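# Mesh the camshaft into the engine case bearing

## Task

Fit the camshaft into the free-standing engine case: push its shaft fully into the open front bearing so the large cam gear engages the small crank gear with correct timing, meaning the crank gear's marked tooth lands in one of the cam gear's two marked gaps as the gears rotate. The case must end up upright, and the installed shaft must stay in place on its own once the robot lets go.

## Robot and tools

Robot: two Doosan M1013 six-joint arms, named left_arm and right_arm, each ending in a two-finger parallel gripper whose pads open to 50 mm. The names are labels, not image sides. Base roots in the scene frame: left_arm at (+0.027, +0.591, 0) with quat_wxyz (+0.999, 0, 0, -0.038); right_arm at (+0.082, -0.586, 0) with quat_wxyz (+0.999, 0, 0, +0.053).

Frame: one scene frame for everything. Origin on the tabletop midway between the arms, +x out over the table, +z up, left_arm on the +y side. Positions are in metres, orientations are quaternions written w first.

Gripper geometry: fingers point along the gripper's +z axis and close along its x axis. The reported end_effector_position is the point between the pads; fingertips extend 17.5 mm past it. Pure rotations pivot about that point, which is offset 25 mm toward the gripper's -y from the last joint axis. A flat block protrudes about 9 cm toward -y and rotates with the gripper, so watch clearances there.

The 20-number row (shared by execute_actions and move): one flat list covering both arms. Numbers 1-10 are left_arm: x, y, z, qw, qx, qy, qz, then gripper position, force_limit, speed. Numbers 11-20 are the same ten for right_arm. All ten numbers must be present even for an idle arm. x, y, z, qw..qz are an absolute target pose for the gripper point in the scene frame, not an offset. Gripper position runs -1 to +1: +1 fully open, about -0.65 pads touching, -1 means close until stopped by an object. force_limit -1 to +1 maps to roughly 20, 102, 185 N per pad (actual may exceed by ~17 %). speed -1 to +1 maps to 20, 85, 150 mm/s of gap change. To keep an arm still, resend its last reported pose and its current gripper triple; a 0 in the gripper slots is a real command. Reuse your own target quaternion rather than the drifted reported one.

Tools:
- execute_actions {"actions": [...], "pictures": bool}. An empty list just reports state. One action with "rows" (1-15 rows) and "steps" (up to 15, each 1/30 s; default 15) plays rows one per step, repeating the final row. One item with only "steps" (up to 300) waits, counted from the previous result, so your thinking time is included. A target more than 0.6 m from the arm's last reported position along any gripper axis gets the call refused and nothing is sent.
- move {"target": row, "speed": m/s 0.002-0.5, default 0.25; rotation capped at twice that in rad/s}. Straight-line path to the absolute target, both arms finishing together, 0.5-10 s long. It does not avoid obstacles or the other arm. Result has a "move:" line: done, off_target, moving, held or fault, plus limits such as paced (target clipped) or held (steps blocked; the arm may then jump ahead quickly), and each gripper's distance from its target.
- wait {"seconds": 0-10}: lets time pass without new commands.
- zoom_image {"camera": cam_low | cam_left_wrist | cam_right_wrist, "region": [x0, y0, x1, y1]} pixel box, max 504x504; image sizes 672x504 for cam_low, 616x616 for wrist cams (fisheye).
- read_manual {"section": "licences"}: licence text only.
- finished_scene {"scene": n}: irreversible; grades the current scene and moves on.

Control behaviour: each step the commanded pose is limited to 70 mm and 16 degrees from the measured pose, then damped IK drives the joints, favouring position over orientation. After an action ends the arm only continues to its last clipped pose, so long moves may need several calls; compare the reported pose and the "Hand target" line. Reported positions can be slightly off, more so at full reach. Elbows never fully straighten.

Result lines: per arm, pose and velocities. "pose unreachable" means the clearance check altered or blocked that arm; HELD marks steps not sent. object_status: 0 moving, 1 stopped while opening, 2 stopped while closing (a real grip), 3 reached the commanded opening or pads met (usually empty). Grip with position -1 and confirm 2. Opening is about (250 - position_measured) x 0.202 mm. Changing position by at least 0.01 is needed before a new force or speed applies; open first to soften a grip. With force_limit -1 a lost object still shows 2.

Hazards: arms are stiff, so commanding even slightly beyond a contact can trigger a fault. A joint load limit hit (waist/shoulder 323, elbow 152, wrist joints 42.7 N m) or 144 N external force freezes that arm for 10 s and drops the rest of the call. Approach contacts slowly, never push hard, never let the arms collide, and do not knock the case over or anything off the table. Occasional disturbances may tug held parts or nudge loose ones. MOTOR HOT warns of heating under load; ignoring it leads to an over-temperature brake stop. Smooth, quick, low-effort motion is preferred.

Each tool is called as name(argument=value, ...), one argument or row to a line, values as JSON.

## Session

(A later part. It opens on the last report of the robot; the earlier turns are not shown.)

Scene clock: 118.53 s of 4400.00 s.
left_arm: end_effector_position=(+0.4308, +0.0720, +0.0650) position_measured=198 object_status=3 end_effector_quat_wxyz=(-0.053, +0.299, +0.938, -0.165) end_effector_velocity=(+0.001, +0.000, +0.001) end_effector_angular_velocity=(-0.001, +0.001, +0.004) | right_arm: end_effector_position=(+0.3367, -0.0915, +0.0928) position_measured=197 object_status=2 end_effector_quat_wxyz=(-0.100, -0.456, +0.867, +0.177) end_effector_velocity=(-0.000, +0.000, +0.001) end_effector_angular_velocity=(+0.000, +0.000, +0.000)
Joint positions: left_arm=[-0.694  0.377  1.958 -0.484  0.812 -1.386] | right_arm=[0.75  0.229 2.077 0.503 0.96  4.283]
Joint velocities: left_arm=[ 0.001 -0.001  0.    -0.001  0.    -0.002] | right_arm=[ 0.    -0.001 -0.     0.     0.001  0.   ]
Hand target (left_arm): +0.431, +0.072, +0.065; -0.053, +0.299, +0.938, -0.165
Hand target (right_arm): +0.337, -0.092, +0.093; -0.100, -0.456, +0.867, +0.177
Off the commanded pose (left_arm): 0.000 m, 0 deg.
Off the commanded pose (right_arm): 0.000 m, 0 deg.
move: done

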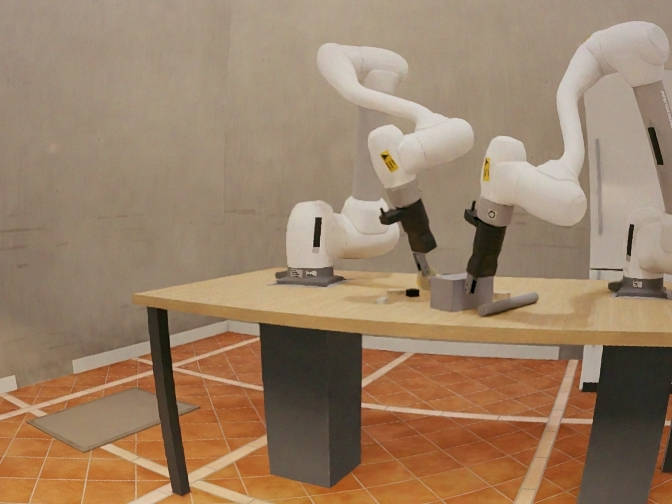

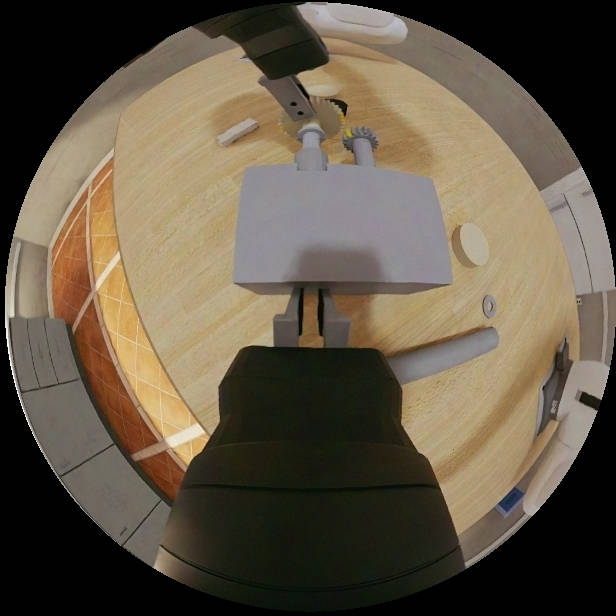

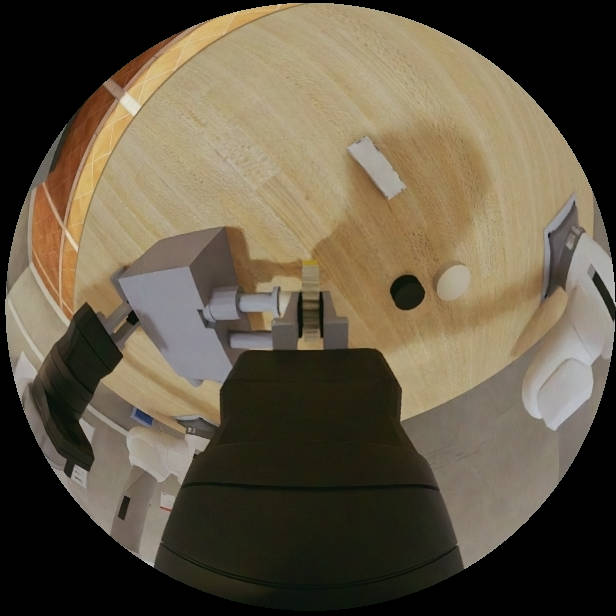

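move(
  target=[0.4308,0.072,0.065,-0.0528,0.2994,0.9382,-0.1654,-0.3,0,0,0.3395,-0.0874,0.0928,0.1002,0.4555,-0.8666,-0.1773,-1,0,-0.5],
  speed=0.007,
)

zoom_image(
  camera="cam_right_wrist",
  region=[170,270,290,340],
)

Scene clock: 122.10 s of 4400.00 s.
left_arm: end_effector_position=(+0.4308, +0.0720, +0.0650) position_measured=198 object_status=3 end_effector_quat_wxyz=(-0.053, +0.299, +0.938, -0.165) end_effector_velocity=(+0.001, +0.000, -0.000) end_effector_angular_velocity=(+0.000, +0.001, +0.002) | right_arm: end_effector_position=(+0.3395, -0.0874, +0.0928) position_measured=197 object_status=2 end_effector_quat_wxyz=(-0.100, -0.456, +0.867, +0.177) end_effector_velocity=(-0.000, -0.000, -0.000) end_effector_angular_velocity=(+0.000, -0.000, +0.000)
Joint positions: left_arm=[-0.694  0.377  1.958 -0.484  0.812 -1.386] | right_arm=[0.751 0.235 2.068 0.502 0.962 4.285]
Joint velocities: left_arm=[ 0.001  0.    -0.    -0.     0.    -0.001] | right_arm=[ 0. -0.  0. -0. -0. -0.]
Hand target (left_arm): +0.431, +0.072, +0.065; -0.053, +0.299, +0.938, -0.165
Hand target (right_arm): +0.340, -0.087, +0.093; -0.100, -0.456, +0.867, +0.177
Off the commanded pose (left_arm): 0.000 m, 0 deg.
Off the commanded pose (right_arm): 0.000 m, 0 deg.
move: done

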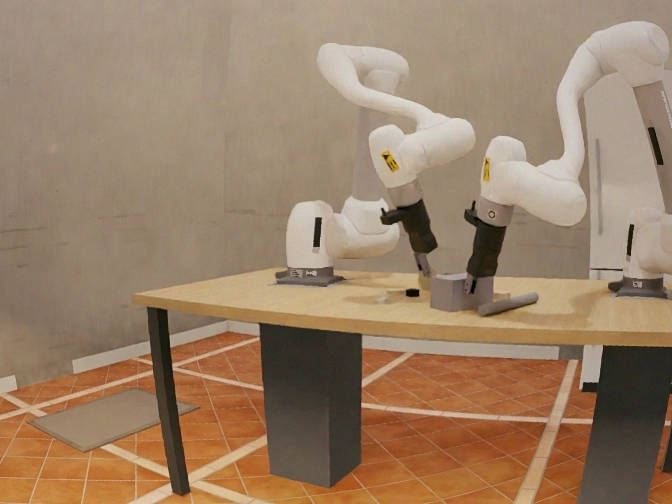

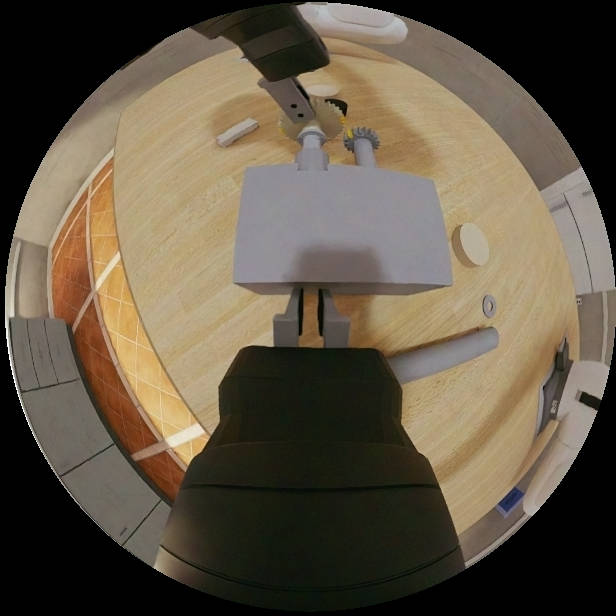

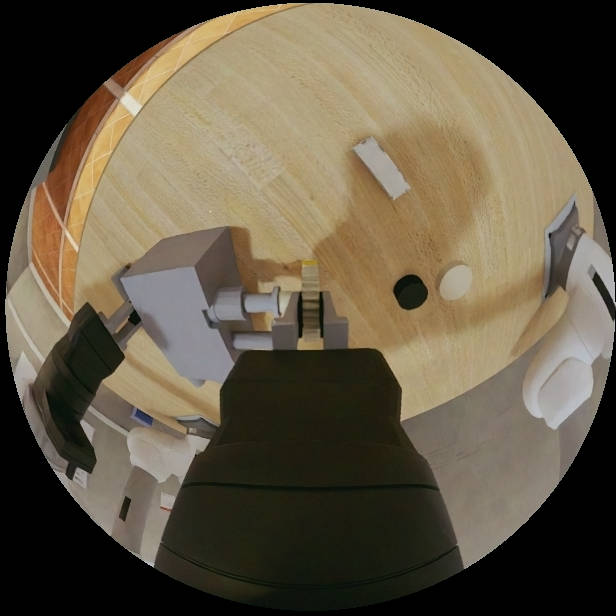

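Region (170, 270, 290, 340) of cam_right_wrist's 616x616 image, scaled by 4.200, with more detail than that image has; it fills the top 294 rows of this view, and the rest is white.

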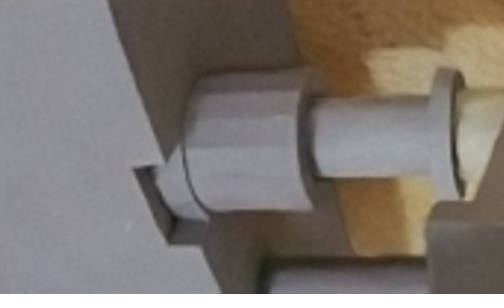

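move(
  target=[0.4308,0.072,0.065,-0.0528,0.2994,0.9382,-0.1654,-0.3,0,0,0.3413,-0.0850,0.0930,0.1002,0.4555,-0.8666,-0.1773,-1,0,-0.5],
  speed=0.006,
)

zoom_image(
  camera="cam_right_wrist",
  region=[170,270,290,340],
)

zoom_image(
  camera="cam_left_wrist",
  region=[260,70,390,170],
)

Scene clock: 125.33 s of 4400.00 s.
left_arm: end_effector_position=(+0.4308, +0.0720, +0.0650) position_measured=198 object_status=3 end_effector_quat_wxyz=(-0.053, +0.299, +0.938, -0.165) end_effector_velocity=(+0.000, +0.000, -0.001) end_effector_angular_velocity=(+0.001, +0.002, +0.002) | right_arm: end_effector_position=(+0.3413, -0.0850, +0.0930) position_measured=197 object_status=2 end_effector_quat_wxyz=(-0.100, -0.456, +0.867, +0.177) end_effector_velocity=(+0.000, -0.000, +0.000) end_effector_angular_velocity=(+0.001, -0.000, -0.001)
Joint positions: left_arm=[-0.695  0.377  1.958 -0.484  0.812 -1.386] | right_arm=[0.751 0.239 2.062 0.502 0.964 4.287]
Joint velocities: left_arm=[ 0.001  0.002 -0.    -0.001 -0.    -0.001] | right_arm=[-0.001 -0.001 -0.     0.     0.    -0.   ]
Hand target (left_arm): +0.431, +0.072, +0.065; -0.053, +0.299, +0.938, -0.165
Hand target (right_arm): +0.341, -0.085, +0.093; -0.100, -0.456, +0.867, +0.177
Off the commanded pose (left_arm): 0.000 m, 0 deg.
Off the commanded pose (right_arm): 0.000 m, 0 deg.
move: done

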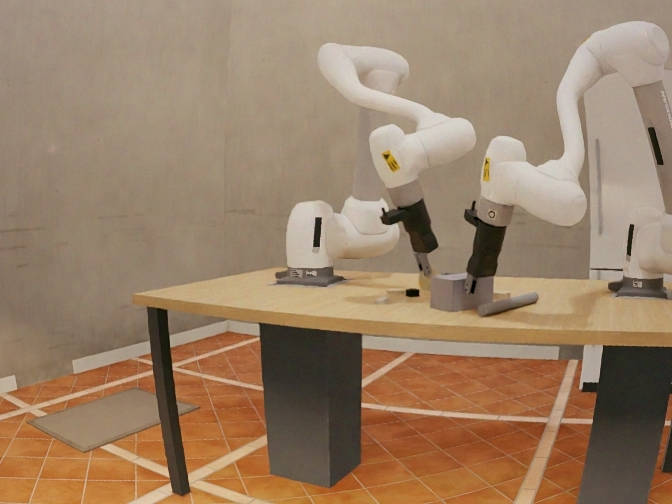

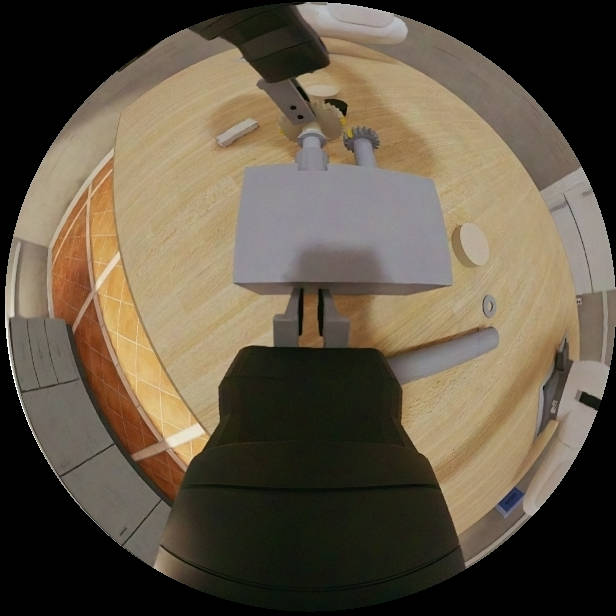

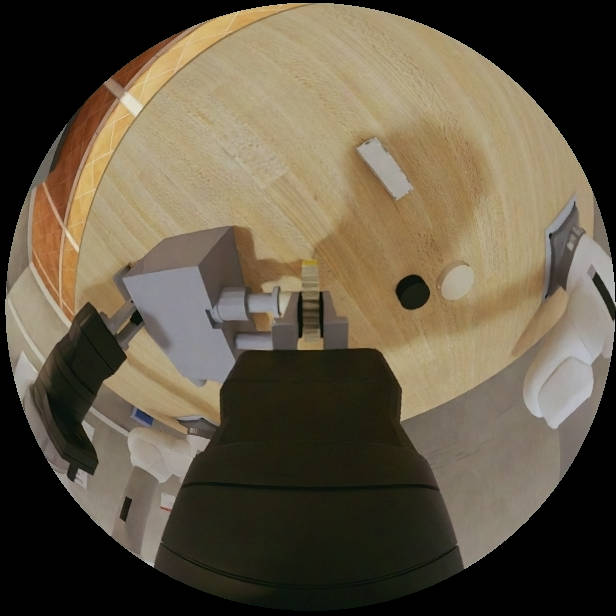

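Region (170, 270, 290, 340) of cam_right_wrist's 616x616 image, scaled by 4.200, with more detail than that image has; it fills the top 294 rows of this view, and the rest is white.

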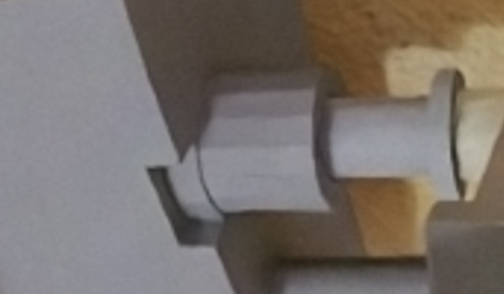

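Region (260, 70, 390, 170) of cam_left_wrist's 616x616 image, scaled by 3.877, with more detail than that image has; it fills the top 388 rows of this view, and the rest is white.

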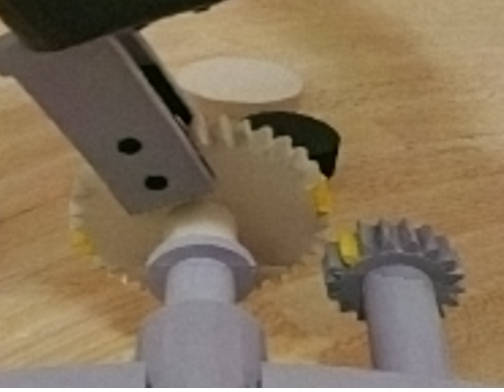

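move(
  target=[0.4308,0.072,0.065,-0.0528,0.2994,0.9382,-0.1654,-0.3,0,0,0.3448,-0.0801,0.0930,0.1002,0.4555,-0.8666,-0.1773,-1,0,-0.5],
  speed=0.007,
)

zoom_image(
  camera="cam_right_wrist",
  region=[170,270,290,340],
)

zoom_image(
  camera="cam_left_wrist",
  region=[300,95,390,165],
)

Scene clock: 130.00 s of 4400.00 s.
left_arm: end_effector_position=(+0.4308, +0.0720, +0.0650) position_measured=198 object_status=3 end_effector_quat_wxyz=(-0.053, +0.299, +0.938, -0.165) end_effector_velocity=(+0.000, -0.000, -0.000) end_effector_angular_velocity=(+0.000, +0.000, -0.001) | right_arm: end_effector_position=(+0.3448, -0.0801, +0.0930) position_measured=197 object_status=2 end_effector_quat_wxyz=(-0.100, -0.456, +0.867, +0.177) end_effector_velocity=(+0.000, -0.000, +0.000) end_effector_angular_velocity=(+0.000, +0.000, -0.001)
Joint positions: left_arm=[-0.694  0.377  1.958 -0.484  0.812 -1.386] | right_arm=[0.752 0.248 2.051 0.501 0.966 4.289]
Joint velocities: left_arm=[-0.     0.001 -0.001  0.    -0.     0.   ] | right_arm=[-0. -0. -0.  0.  0.  0.]
Hand target (left_arm): +0.431, +0.072, +0.065; -0.053, +0.299, +0.938, -0.165
Hand target (right_arm): +0.345, -0.080, +0.093; -0.100, -0.456, +0.867, +0.177
Off the commanded pose (left_arm): 0.000 m, 0 deg.
Off the commanded pose (right_arm): 0.000 m, 0 deg.
After step 90, 0.60 s passed at rest.
move: done

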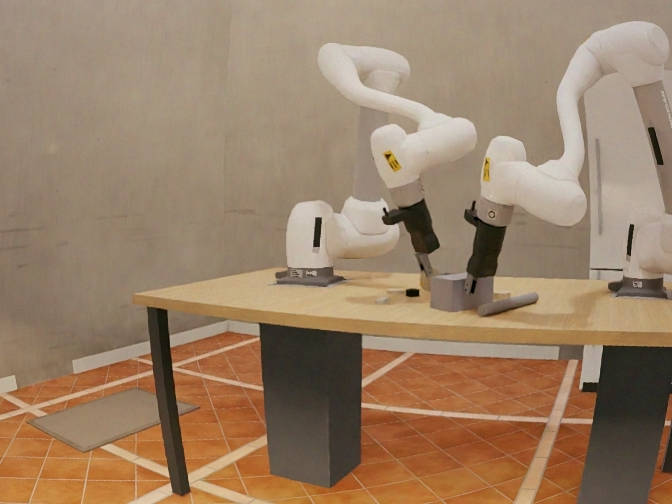

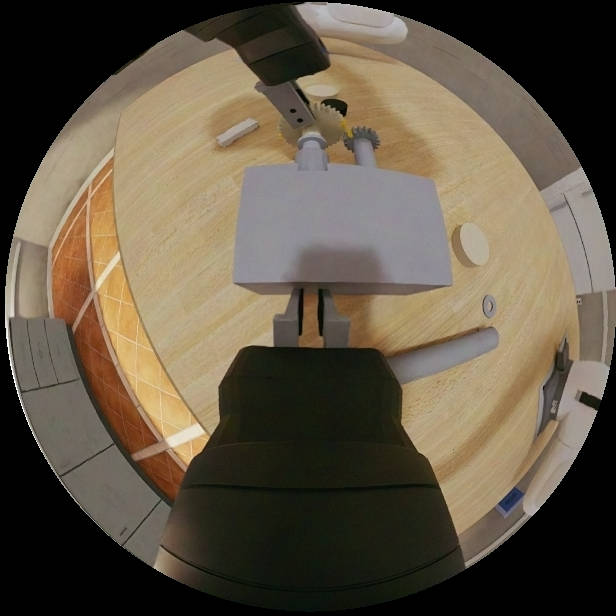

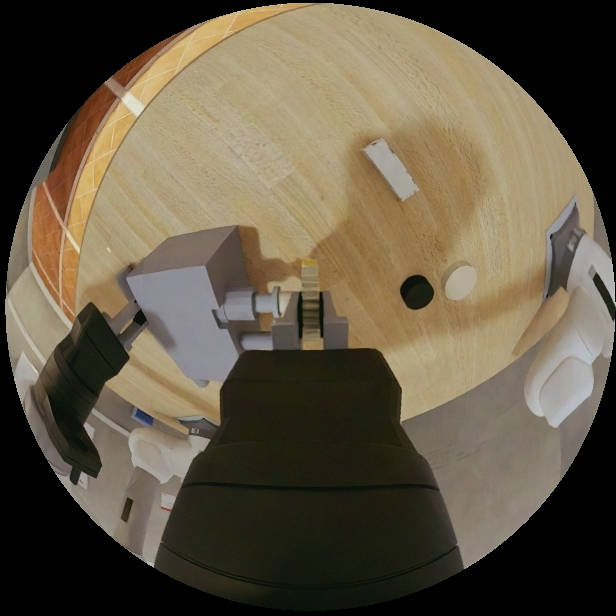

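Region (170, 270, 290, 340) of cam_right_wrist's 616x616 image, scaled by 4.200, with more detail than that image has; it fills the top 294 rows of this view, and the rest is white.

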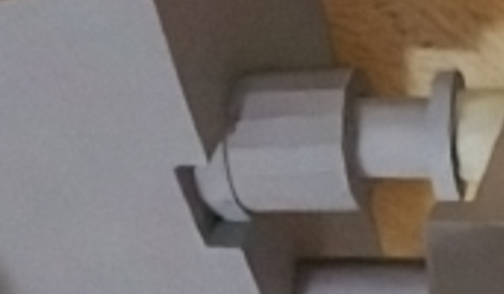

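Region (300, 95, 390, 165) of cam_left_wrist's 616x616 image, scaled by 5.600, with more detail than that image has.

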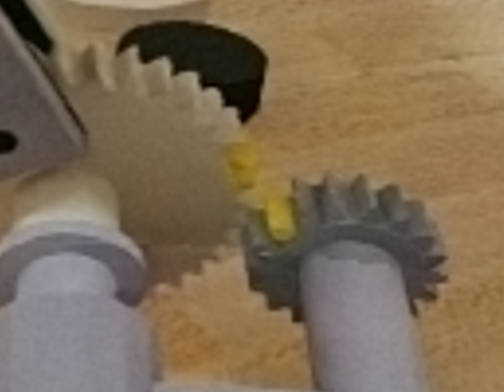

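Remaining ~15.5 mm. Advance 7.

move(
  target=[0.4308,0.072,0.065,-0.0528,0.2994,0.9382,-0.1654,-0.3,0,0,0.3488,-0.0744,0.0930,0.1002,0.4555,-0.8666,-0.1773,-1,0,-0.5],
  speed=0.006,
)

zoom_image(
  camera="cam_right_wrist",
  region=[170,270,290,340],
)

zoom_image(
  camera="cam_left_wrist",
  region=[300,95,390,165],
)

Scene clock: 136.87 s of 4400.00 s.
left_arm: end_effector_position=(+0.4308, +0.0720, +0.0650) position_measured=198 object_status=3 end_effector_quat_wxyz=(-0.053, +0.299, +0.938, -0.165) end_effector_velocity=(-0.001, +0.001, -0.001) end_effector_angular_velocity=(+0.002, +0.001, -0.001) | right_arm: end_effector_position=(+0.3488, -0.0744, +0.0930) position_measured=197 object_status=2 end_effector_quat_wxyz=(-0.100, -0.456, +0.867, +0.177) end_effector_velocity=(+0.000, -0.000, -0.001) end_effector_angular_velocity=(-0.001, +0.001, -0.001)
Joint positions: left_arm=[-0.694  0.377  1.958 -0.484  0.812 -1.386] | right_arm=[0.753 0.257 2.038 0.5   0.969 4.292]
Joint velocities: left_arm=[-0.     0.001  0.001  0.     0.     0.   ] | right_arm=[-0.001  0.001  0.     0.     0.     0.001]
Hand target (left_arm): +0.431, +0.072, +0.065; -0.053, +0.299, +0.938, -0.165
Hand target (right_arm): +0.349, -0.074, +0.093; -0.100, -0.456, +0.867, +0.177
Off the commanded pose (left_arm): 0.000 m, 0 deg.
Off the commanded pose (right_arm): 0.000 m, 0 deg.
After step 90, 2.50 s passed at rest.
move: done

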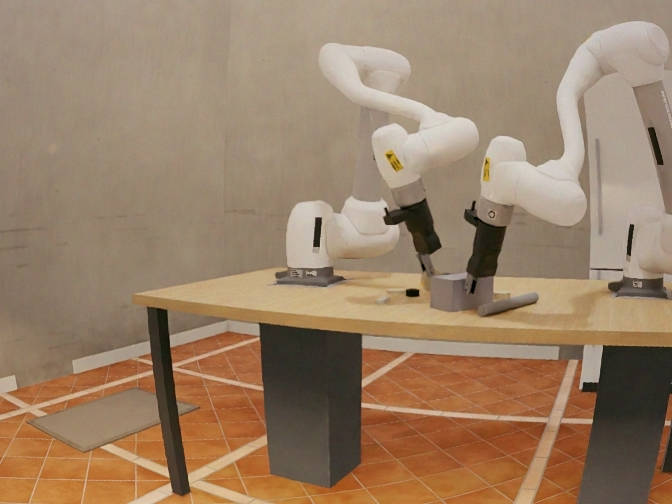

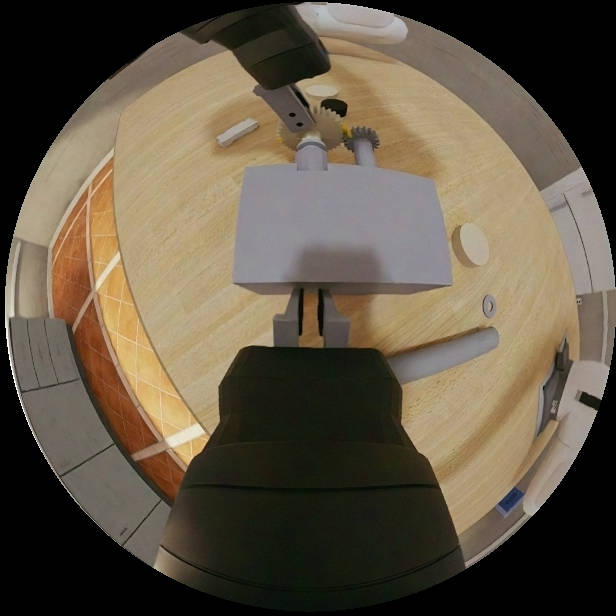

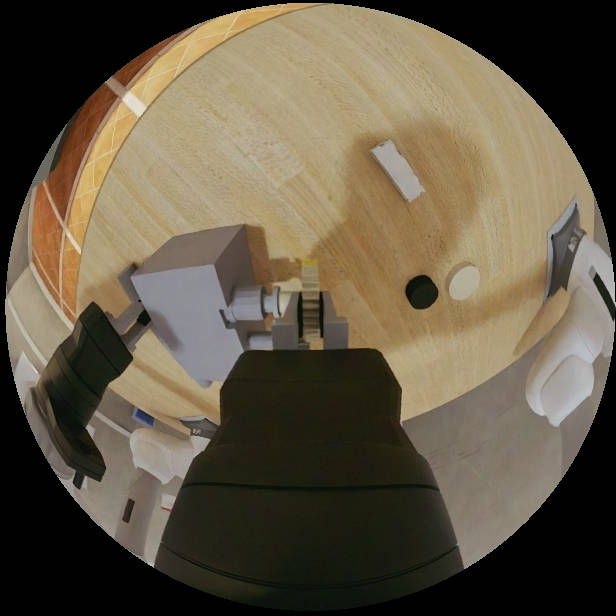

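Region (170, 270, 290, 340) of cam_right_wrist's 616x616 image, scaled by 4.200, with more detail than that image has; it fills the top 294 rows of this view, and the rest is white.

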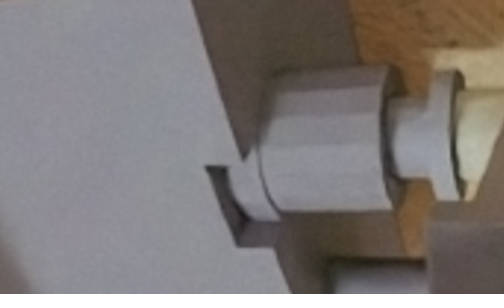

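Region (300, 95, 390, 165) of cam_left_wrist's 616x616 image, scaled by 5.600, with more detail than that image has.

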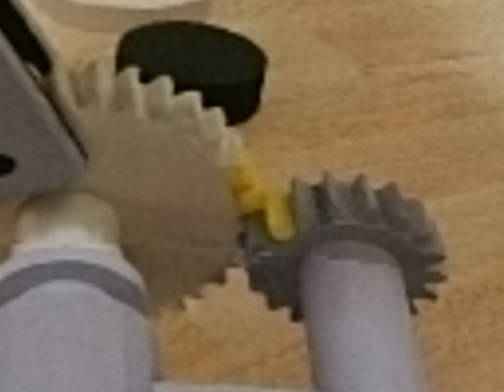

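move(
  target=[0.4308,0.072,0.065,-0.0528,0.2994,0.9382,-0.1654,-0.3,0,0,0.3536,-0.0675,0.0930,0.1002,0.4555,-0.8666,-0.1773,-1,0,-0.5],
  speed=0.006,
)

zoom_image(
  camera="cam_right_wrist",
  region=[230,275,300,325],
)

zoom_image(
  camera="cam_left_wrist",
  region=[300,95,390,165],
)

Scene clock: 141.43 s of 4400.00 s.
left_arm: end_effector_position=(+0.4308, +0.0720, +0.0650) position_measured=198 object_status=3 end_effector_quat_wxyz=(-0.053, +0.299, +0.938, -0.165) end_effector_velocity=(-0.001, -0.001, +0.000) end_effector_angular_velocity=(-0.001, -0.000, -0.002) | right_arm: end_effector_position=(+0.3536, -0.0675, +0.0930) position_measured=197 object_status=2 end_effector_quat_wxyz=(-0.100, -0.456, +0.867, +0.177) end_effector_velocity=(-0.001, -0.001, -0.002) end_effector_angular_velocity=(-0.003, +0.002, -0.000)
Joint positions: left_arm=[-0.694  0.377  1.958 -0.484  0.812 -1.386] | right_arm=[0.755 0.268 2.022 0.499 0.972 4.296]
Joint velocities: left_arm=[-0.002 -0.    -0.    -0.    -0.     0.   ] | right_arm=[-0.     0.002  0.002 -0.    -0.    -0.   ]
Hand target (left_arm): +0.431, +0.072, +0.065; -0.053, +0.299, +0.938, -0.165
Hand target (right_arm): +0.354, -0.068, +0.093; -0.100, -0.456, +0.867, +0.177
Off the commanded pose (left_arm): 0.000 m, 0 deg.
Off the commanded pose (right_arm): 0.000 m, 0 deg.
move: done

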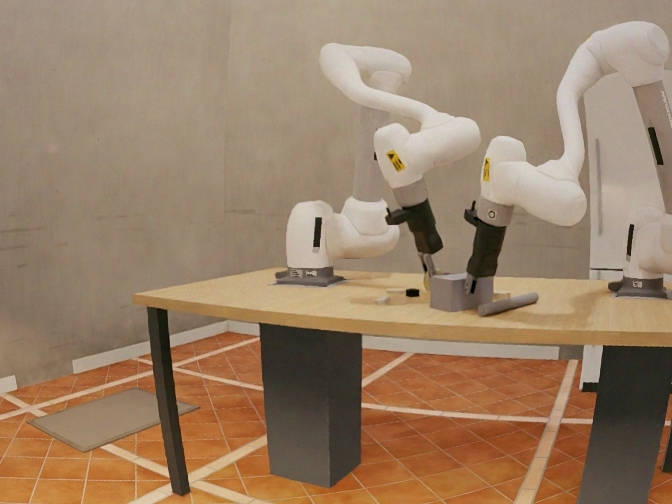

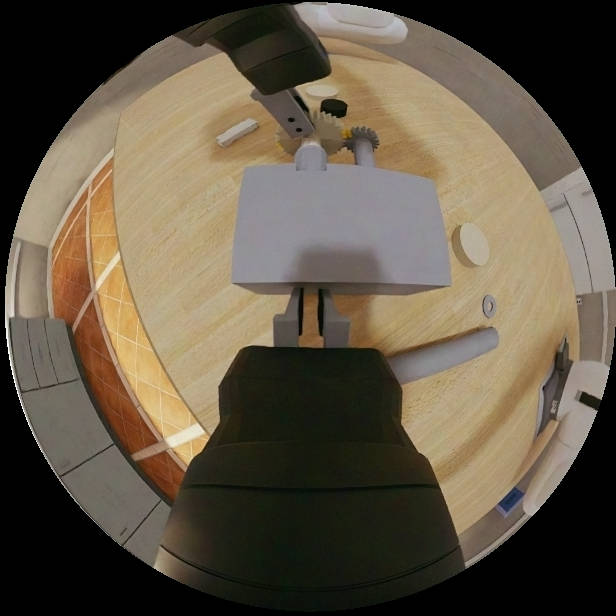

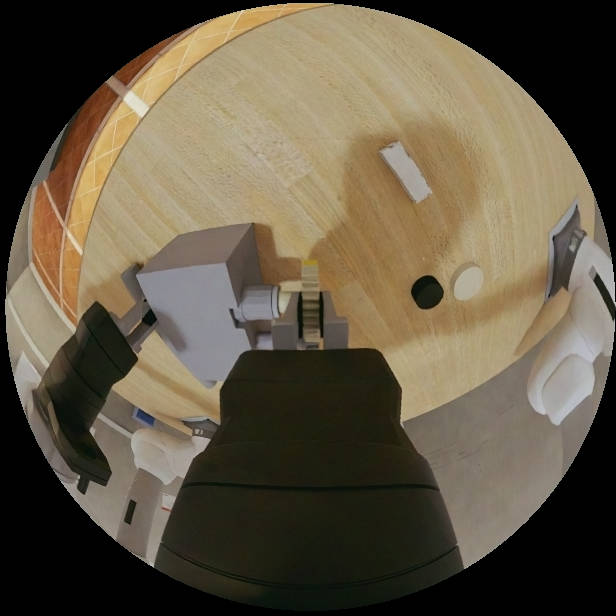

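Region (230, 275, 300, 325) of cam_right_wrist's 616x616 image, scaled by 7.200, with more detail than that image has; it fills the top 360 rows of this view, and the rest is white.

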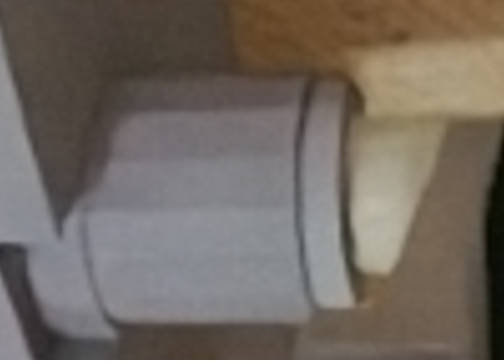

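Region (300, 95, 390, 165) of cam_left_wrist's 616x616 image, scaled by 5.600, with more detail than that image has.

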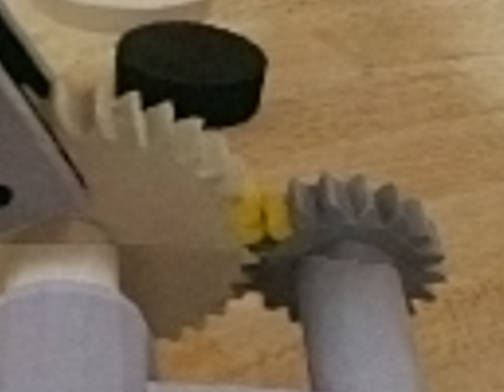

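move(
  target=[0.4308,0.072,0.065,-0.0528,0.2994,0.9382,-0.1654,-0.3,0,0,0.3542,-0.0666,0.0930,0.1002,0.4555,-0.8666,-0.1773,-1,0,-0.5],
  speed=0.004,
)

move(
  target=[0.4314,0.0728,0.065,-0.0528,0.2994,0.9382,-0.1654,-0.3,0,0,0.3542,-0.0666,0.0930,0.1002,0.4555,-0.8666,-0.1773,0.1,0,-0.5],
  speed=0.01,
)

move(
  target=[0.443,0.089,0.075,-0.0528,0.2994,0.9382,-0.1654,-0.3,0,0,0.3672,-0.0759,0.13,0.1002,0.4555,-0.8666,-0.1773,0.1,0,-0.5],
  speed=0.06,
)

zoom_image(
  camera="cam_right_wrist",
  region=[230,250,350,350],
)

move(
  target=[0.443,0.089,0.075,-0.0528,0.2994,0.9382,-0.1654,-0.3,0,0,0.24,-0.17,0.11,-0.1654,0.9382,-0.2994,0.0528,0.1,0,-0.5],
  speed=0.3,
)

Scene clock: 147.83 s of 4400.00 s.
left_arm: end_effector_position=(+0.4308, +0.0720, +0.0650) position_measured=198 object_status=3 end_effector_quat_wxyz=(-0.053, +0.299, +0.938, -0.165) end_effector_velocity=(-0.000, +0.000, -0.001) end_effector_angular_velocity=(+0.001, +0.001, +0.002) | right_arm: end_effector_position=(+0.3541, -0.0667, +0.0930) position_measured=197 object_status=2 end_effector_quat_wxyz=(-0.100, -0.456, +0.867, +0.177) end_effector_velocity=(+0.001, -0.000, -0.001) end_effector_angular_velocity=(-0.001, +0.000, -0.001)
Joint positions: left_arm=[-0.694  0.377  1.958 -0.484  0.812 -1.386] | right_arm=[0.755 0.27  2.02  0.499 0.972 4.297]
Joint velocities: left_arm=[ 0.001  0.001  0.001 -0.001 -0.    -0.001] | right_arm=[-0.001  0.001  0.     0.    -0.001 -0.   ]
Hand target (left_arm): +0.431, +0.072, +0.065; -0.053, +0.299, +0.938, -0.165
Hand target (right_arm): +0.354, -0.067, +0.093; -0.100, -0.456, +0.867, +0.177
Off the commanded pose (left_arm): 0.000 m, 0 deg.
Off the commanded pose (right_arm): 0.000 m, 0 deg.
After step 90, 2.70 s passed at rest.
move: done

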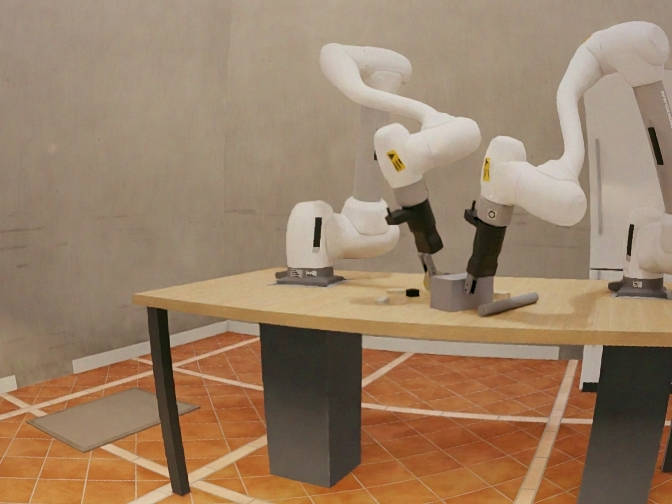

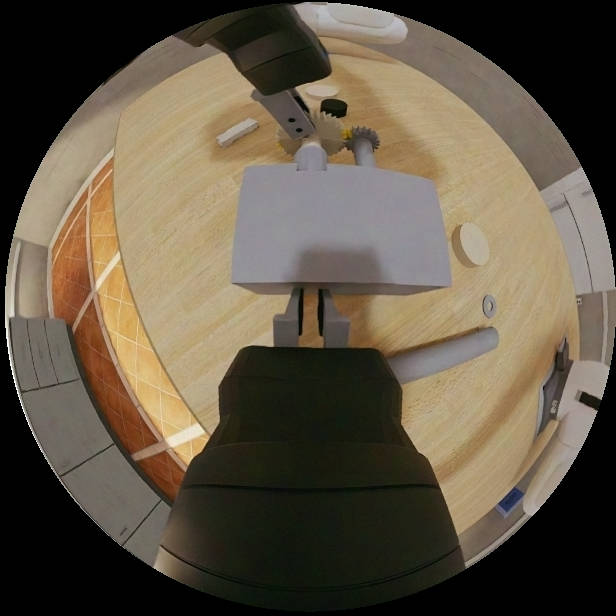

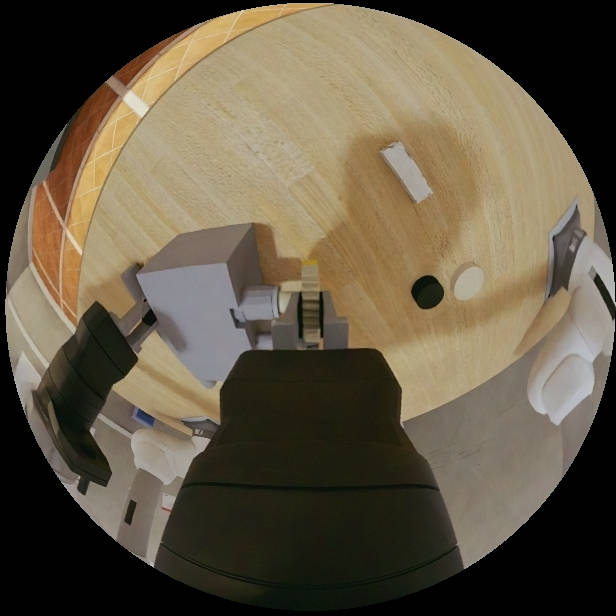

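Scene clock: 148.53 s of 4400.00 s.
left_arm: end_effector_position=(+0.4314, +0.0728, +0.0650) position_measured=198 object_status=3 end_effector_quat_wxyz=(-0.053, +0.299, +0.938, -0.165) end_effector_velocity=(+0.000, +0.000, -0.000) end_effector_angular_velocity=(+0.001, -0.000, -0.000) | right_arm: end_effector_position=(+0.3542, -0.0666, +0.0930) position_measured=138 object_status=3 end_effector_quat_wxyz=(-0.100, -0.456, +0.867, +0.177) end_effector_velocity=(-0.000, +0.000, -0.000) end_effector_angular_velocity=(-0.001, +0.001, +0.001)
Joint positions: left_arm=[-0.693  0.377  1.958 -0.484  0.813 -1.384] | right_arm=[0.755 0.27  2.02  0.499 0.972 4.297]
Joint velocities: left_arm=[ 0.     0.001 -0.     0.001  0.    -0.   ] | right_arm=[ 0.     0.001 -0.     0.     0.001 -0.   ]
Hand target (left_arm): +0.431, +0.073, +0.065; -0.053, +0.299, +0.938, -0.165
Hand target (right_arm): +0.354, -0.067, +0.093; -0.100, -0.456, +0.867, +0.177
Off the commanded pose (left_arm): 0.000 m, 0 deg.
Off the commanded pose (right_arm): 0.000 m, 0 deg.
move: done

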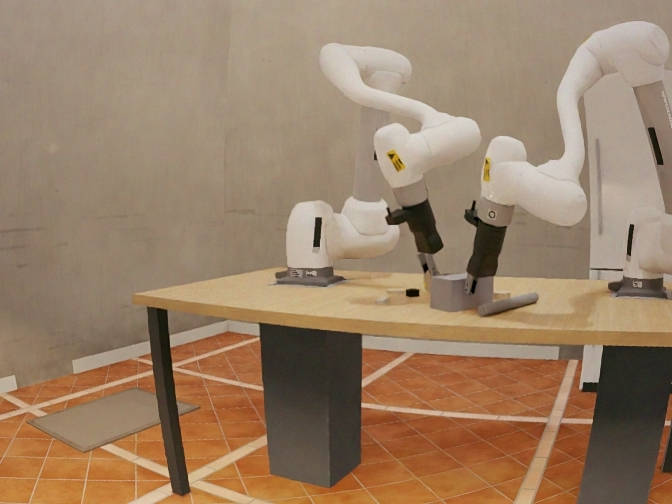

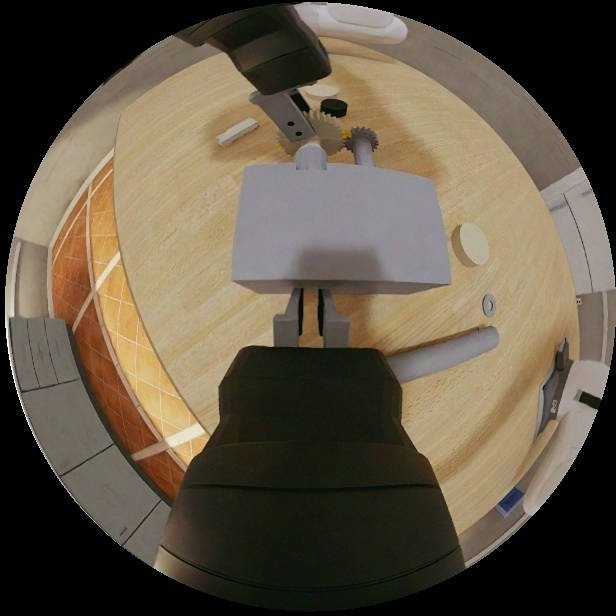

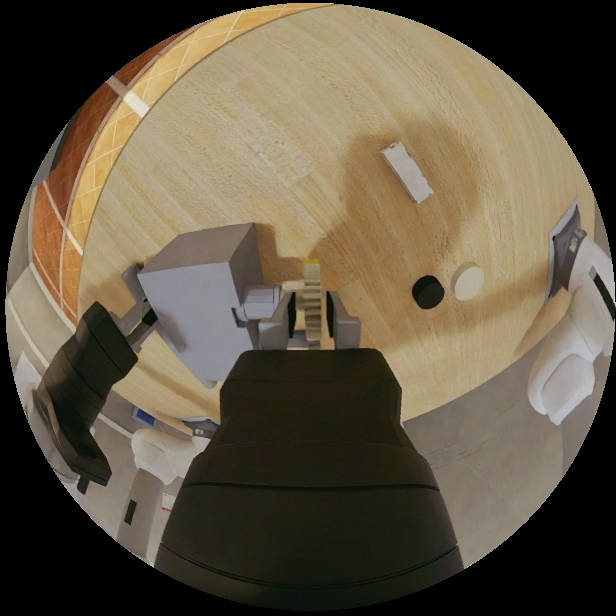

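Scene clock: 149.47 s of 4400.00 s.
left_arm: end_effector_position=(+0.4430, +0.0890, +0.0750) position_measured=198 object_status=3 end_effector_quat_wxyz=(-0.053, +0.299, +0.938, -0.165) end_effector_velocity=(+0.000, +0.000, +0.000) end_effector_angular_velocity=(-0.000, +0.000, +0.000) | right_arm: end_effector_position=(+0.3672, -0.0759, +0.1300) position_measured=138 object_status=3 end_effector_quat_wxyz=(-0.100, -0.455, +0.867, +0.177) end_effector_velocity=(+0.000, -0.000, +0.000) end_effector_angular_velocity=(+0.000, -0.000, -0.001)
Joint positions: left_arm=[-0.662  0.363  1.955 -0.474  0.838 -1.367] | right_arm=[0.728 0.229 1.99  0.472 1.045 4.314]
Joint velocities: left_arm=[ 0.001 -0.     0.    -0.001  0.     0.001] | right_arm=[-0.001 -0.001  0.    -0.     0.    -0.   ]
Hand target (left_arm): +0.443, +0.089, +0.075; -0.053, +0.299, +0.938, -0.165
Hand target (right_arm): +0.367, -0.076, +0.130; -0.100, -0.455, +0.867, +0.177
Off the commanded pose (left_arm): 0.000 m, 0 deg.
Off the commanded pose (right_arm): 0.000 m, 0 deg.
move: done

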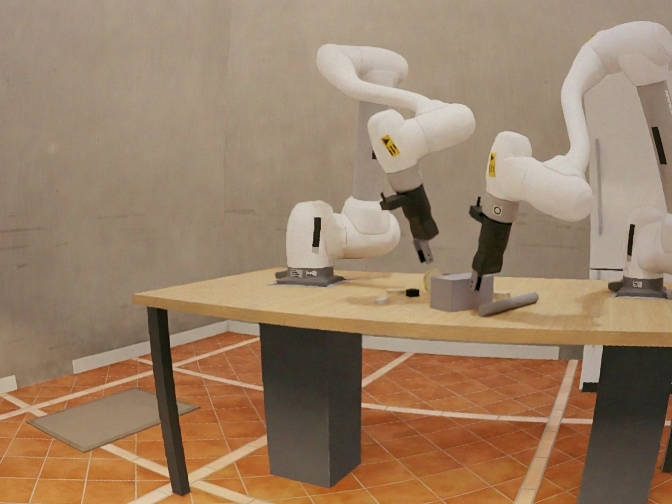

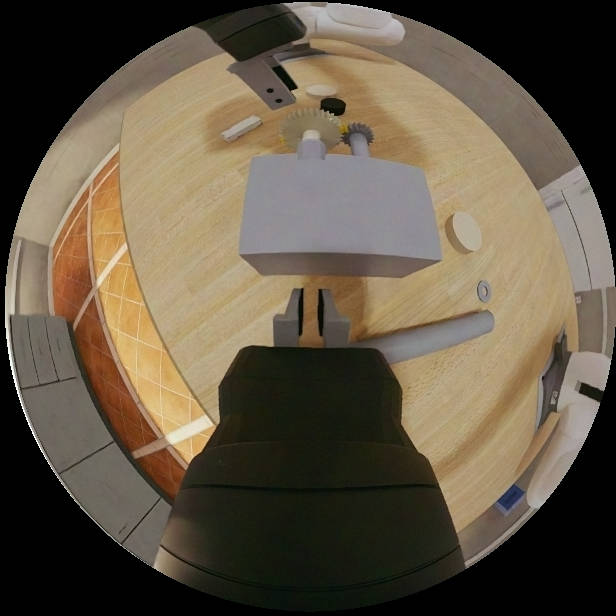

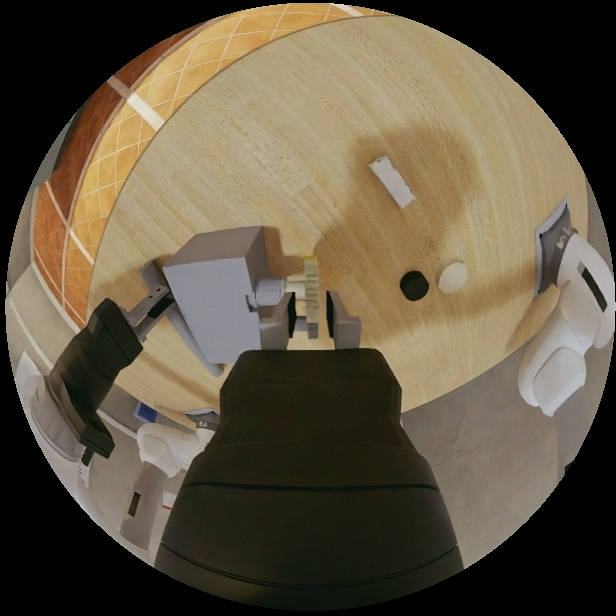

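Region (230, 250, 350, 350) of cam_right_wrist's 616x616 image, scaled by 4.200, with more detail than that image has.

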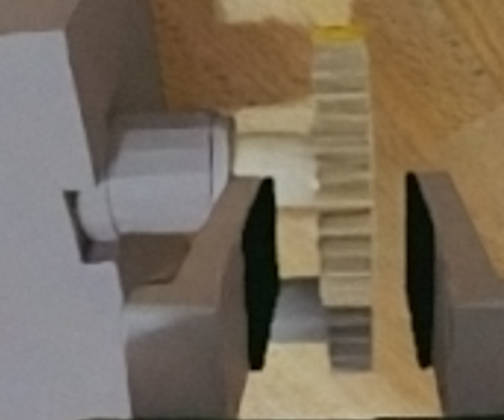

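Scene clock: 152.67 s of 4400.00 s.
left_arm: end_effector_position=(+0.4430, +0.0890, +0.0750) position_measured=198 object_status=3 end_effector_quat_wxyz=(-0.053, +0.299, +0.938, -0.165) end_effector_velocity=(-0.000, -0.000, -0.001) end_effector_angular_velocity=(+0.001, +0.001, +0.000) | right_arm: end_effector_position=(+0.2400, -0.1697, +0.1102) position_measured=138 object_status=3 end_effector_quat_wxyz=(-0.165, +0.938, -0.299, +0.053) end_effector_velocity=(-0.000, +0.000, +0.000) end_effector_angular_velocity=(-0.000, -0.001, +0.001)
Joint positions: left_arm=[-0.662  0.363  1.955 -0.474  0.838 -1.367] | right_arm=[ 1.096 -0.144  2.459 -0.182  0.495  3.537]
Joint velocities: left_arm=[-0.     0.001  0.     0.     0.    -0.001] | right_arm=[ 0.001  0.    -0.    -0.001  0.     0.   ]
Hand target (left_arm): +0.443, +0.089, +0.075; -0.053, +0.299, +0.938, -0.165
Hand target (right_arm): +0.240, -0.170, +0.110; -0.165, +0.938, -0.299, +0.053
Off the commanded pose (left_arm): 0.000 m, 0 deg.
Off the commanded pose (right_arm): 0.000 m, 0 deg.
move: done

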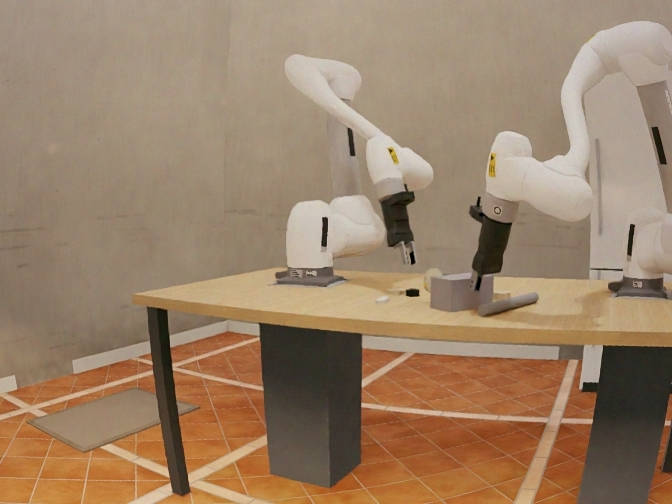

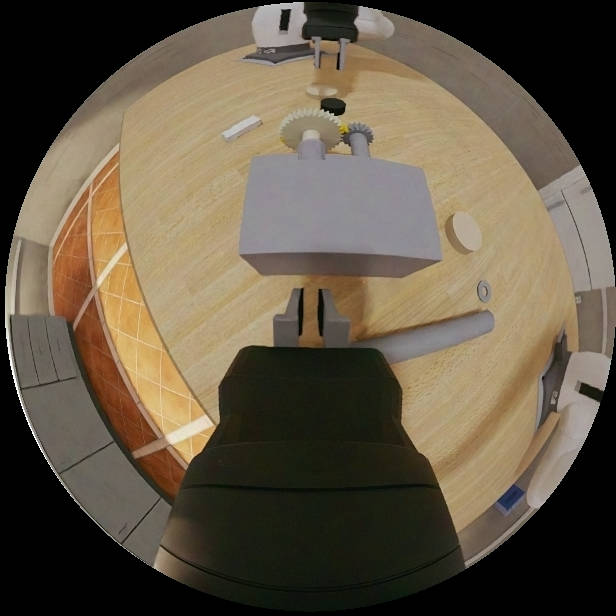

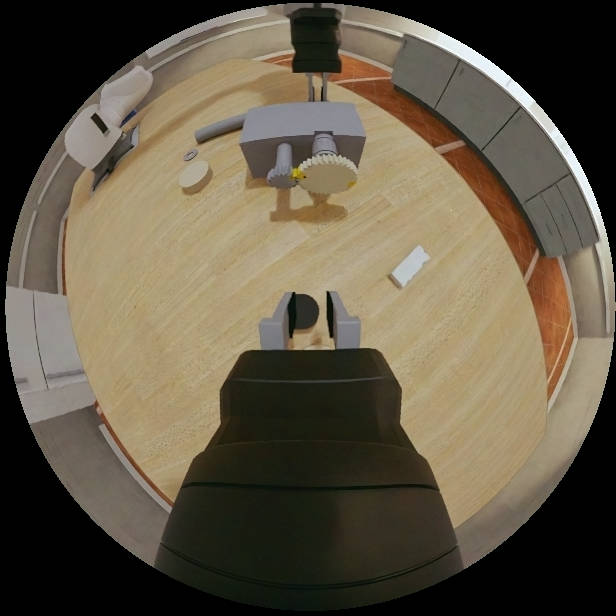

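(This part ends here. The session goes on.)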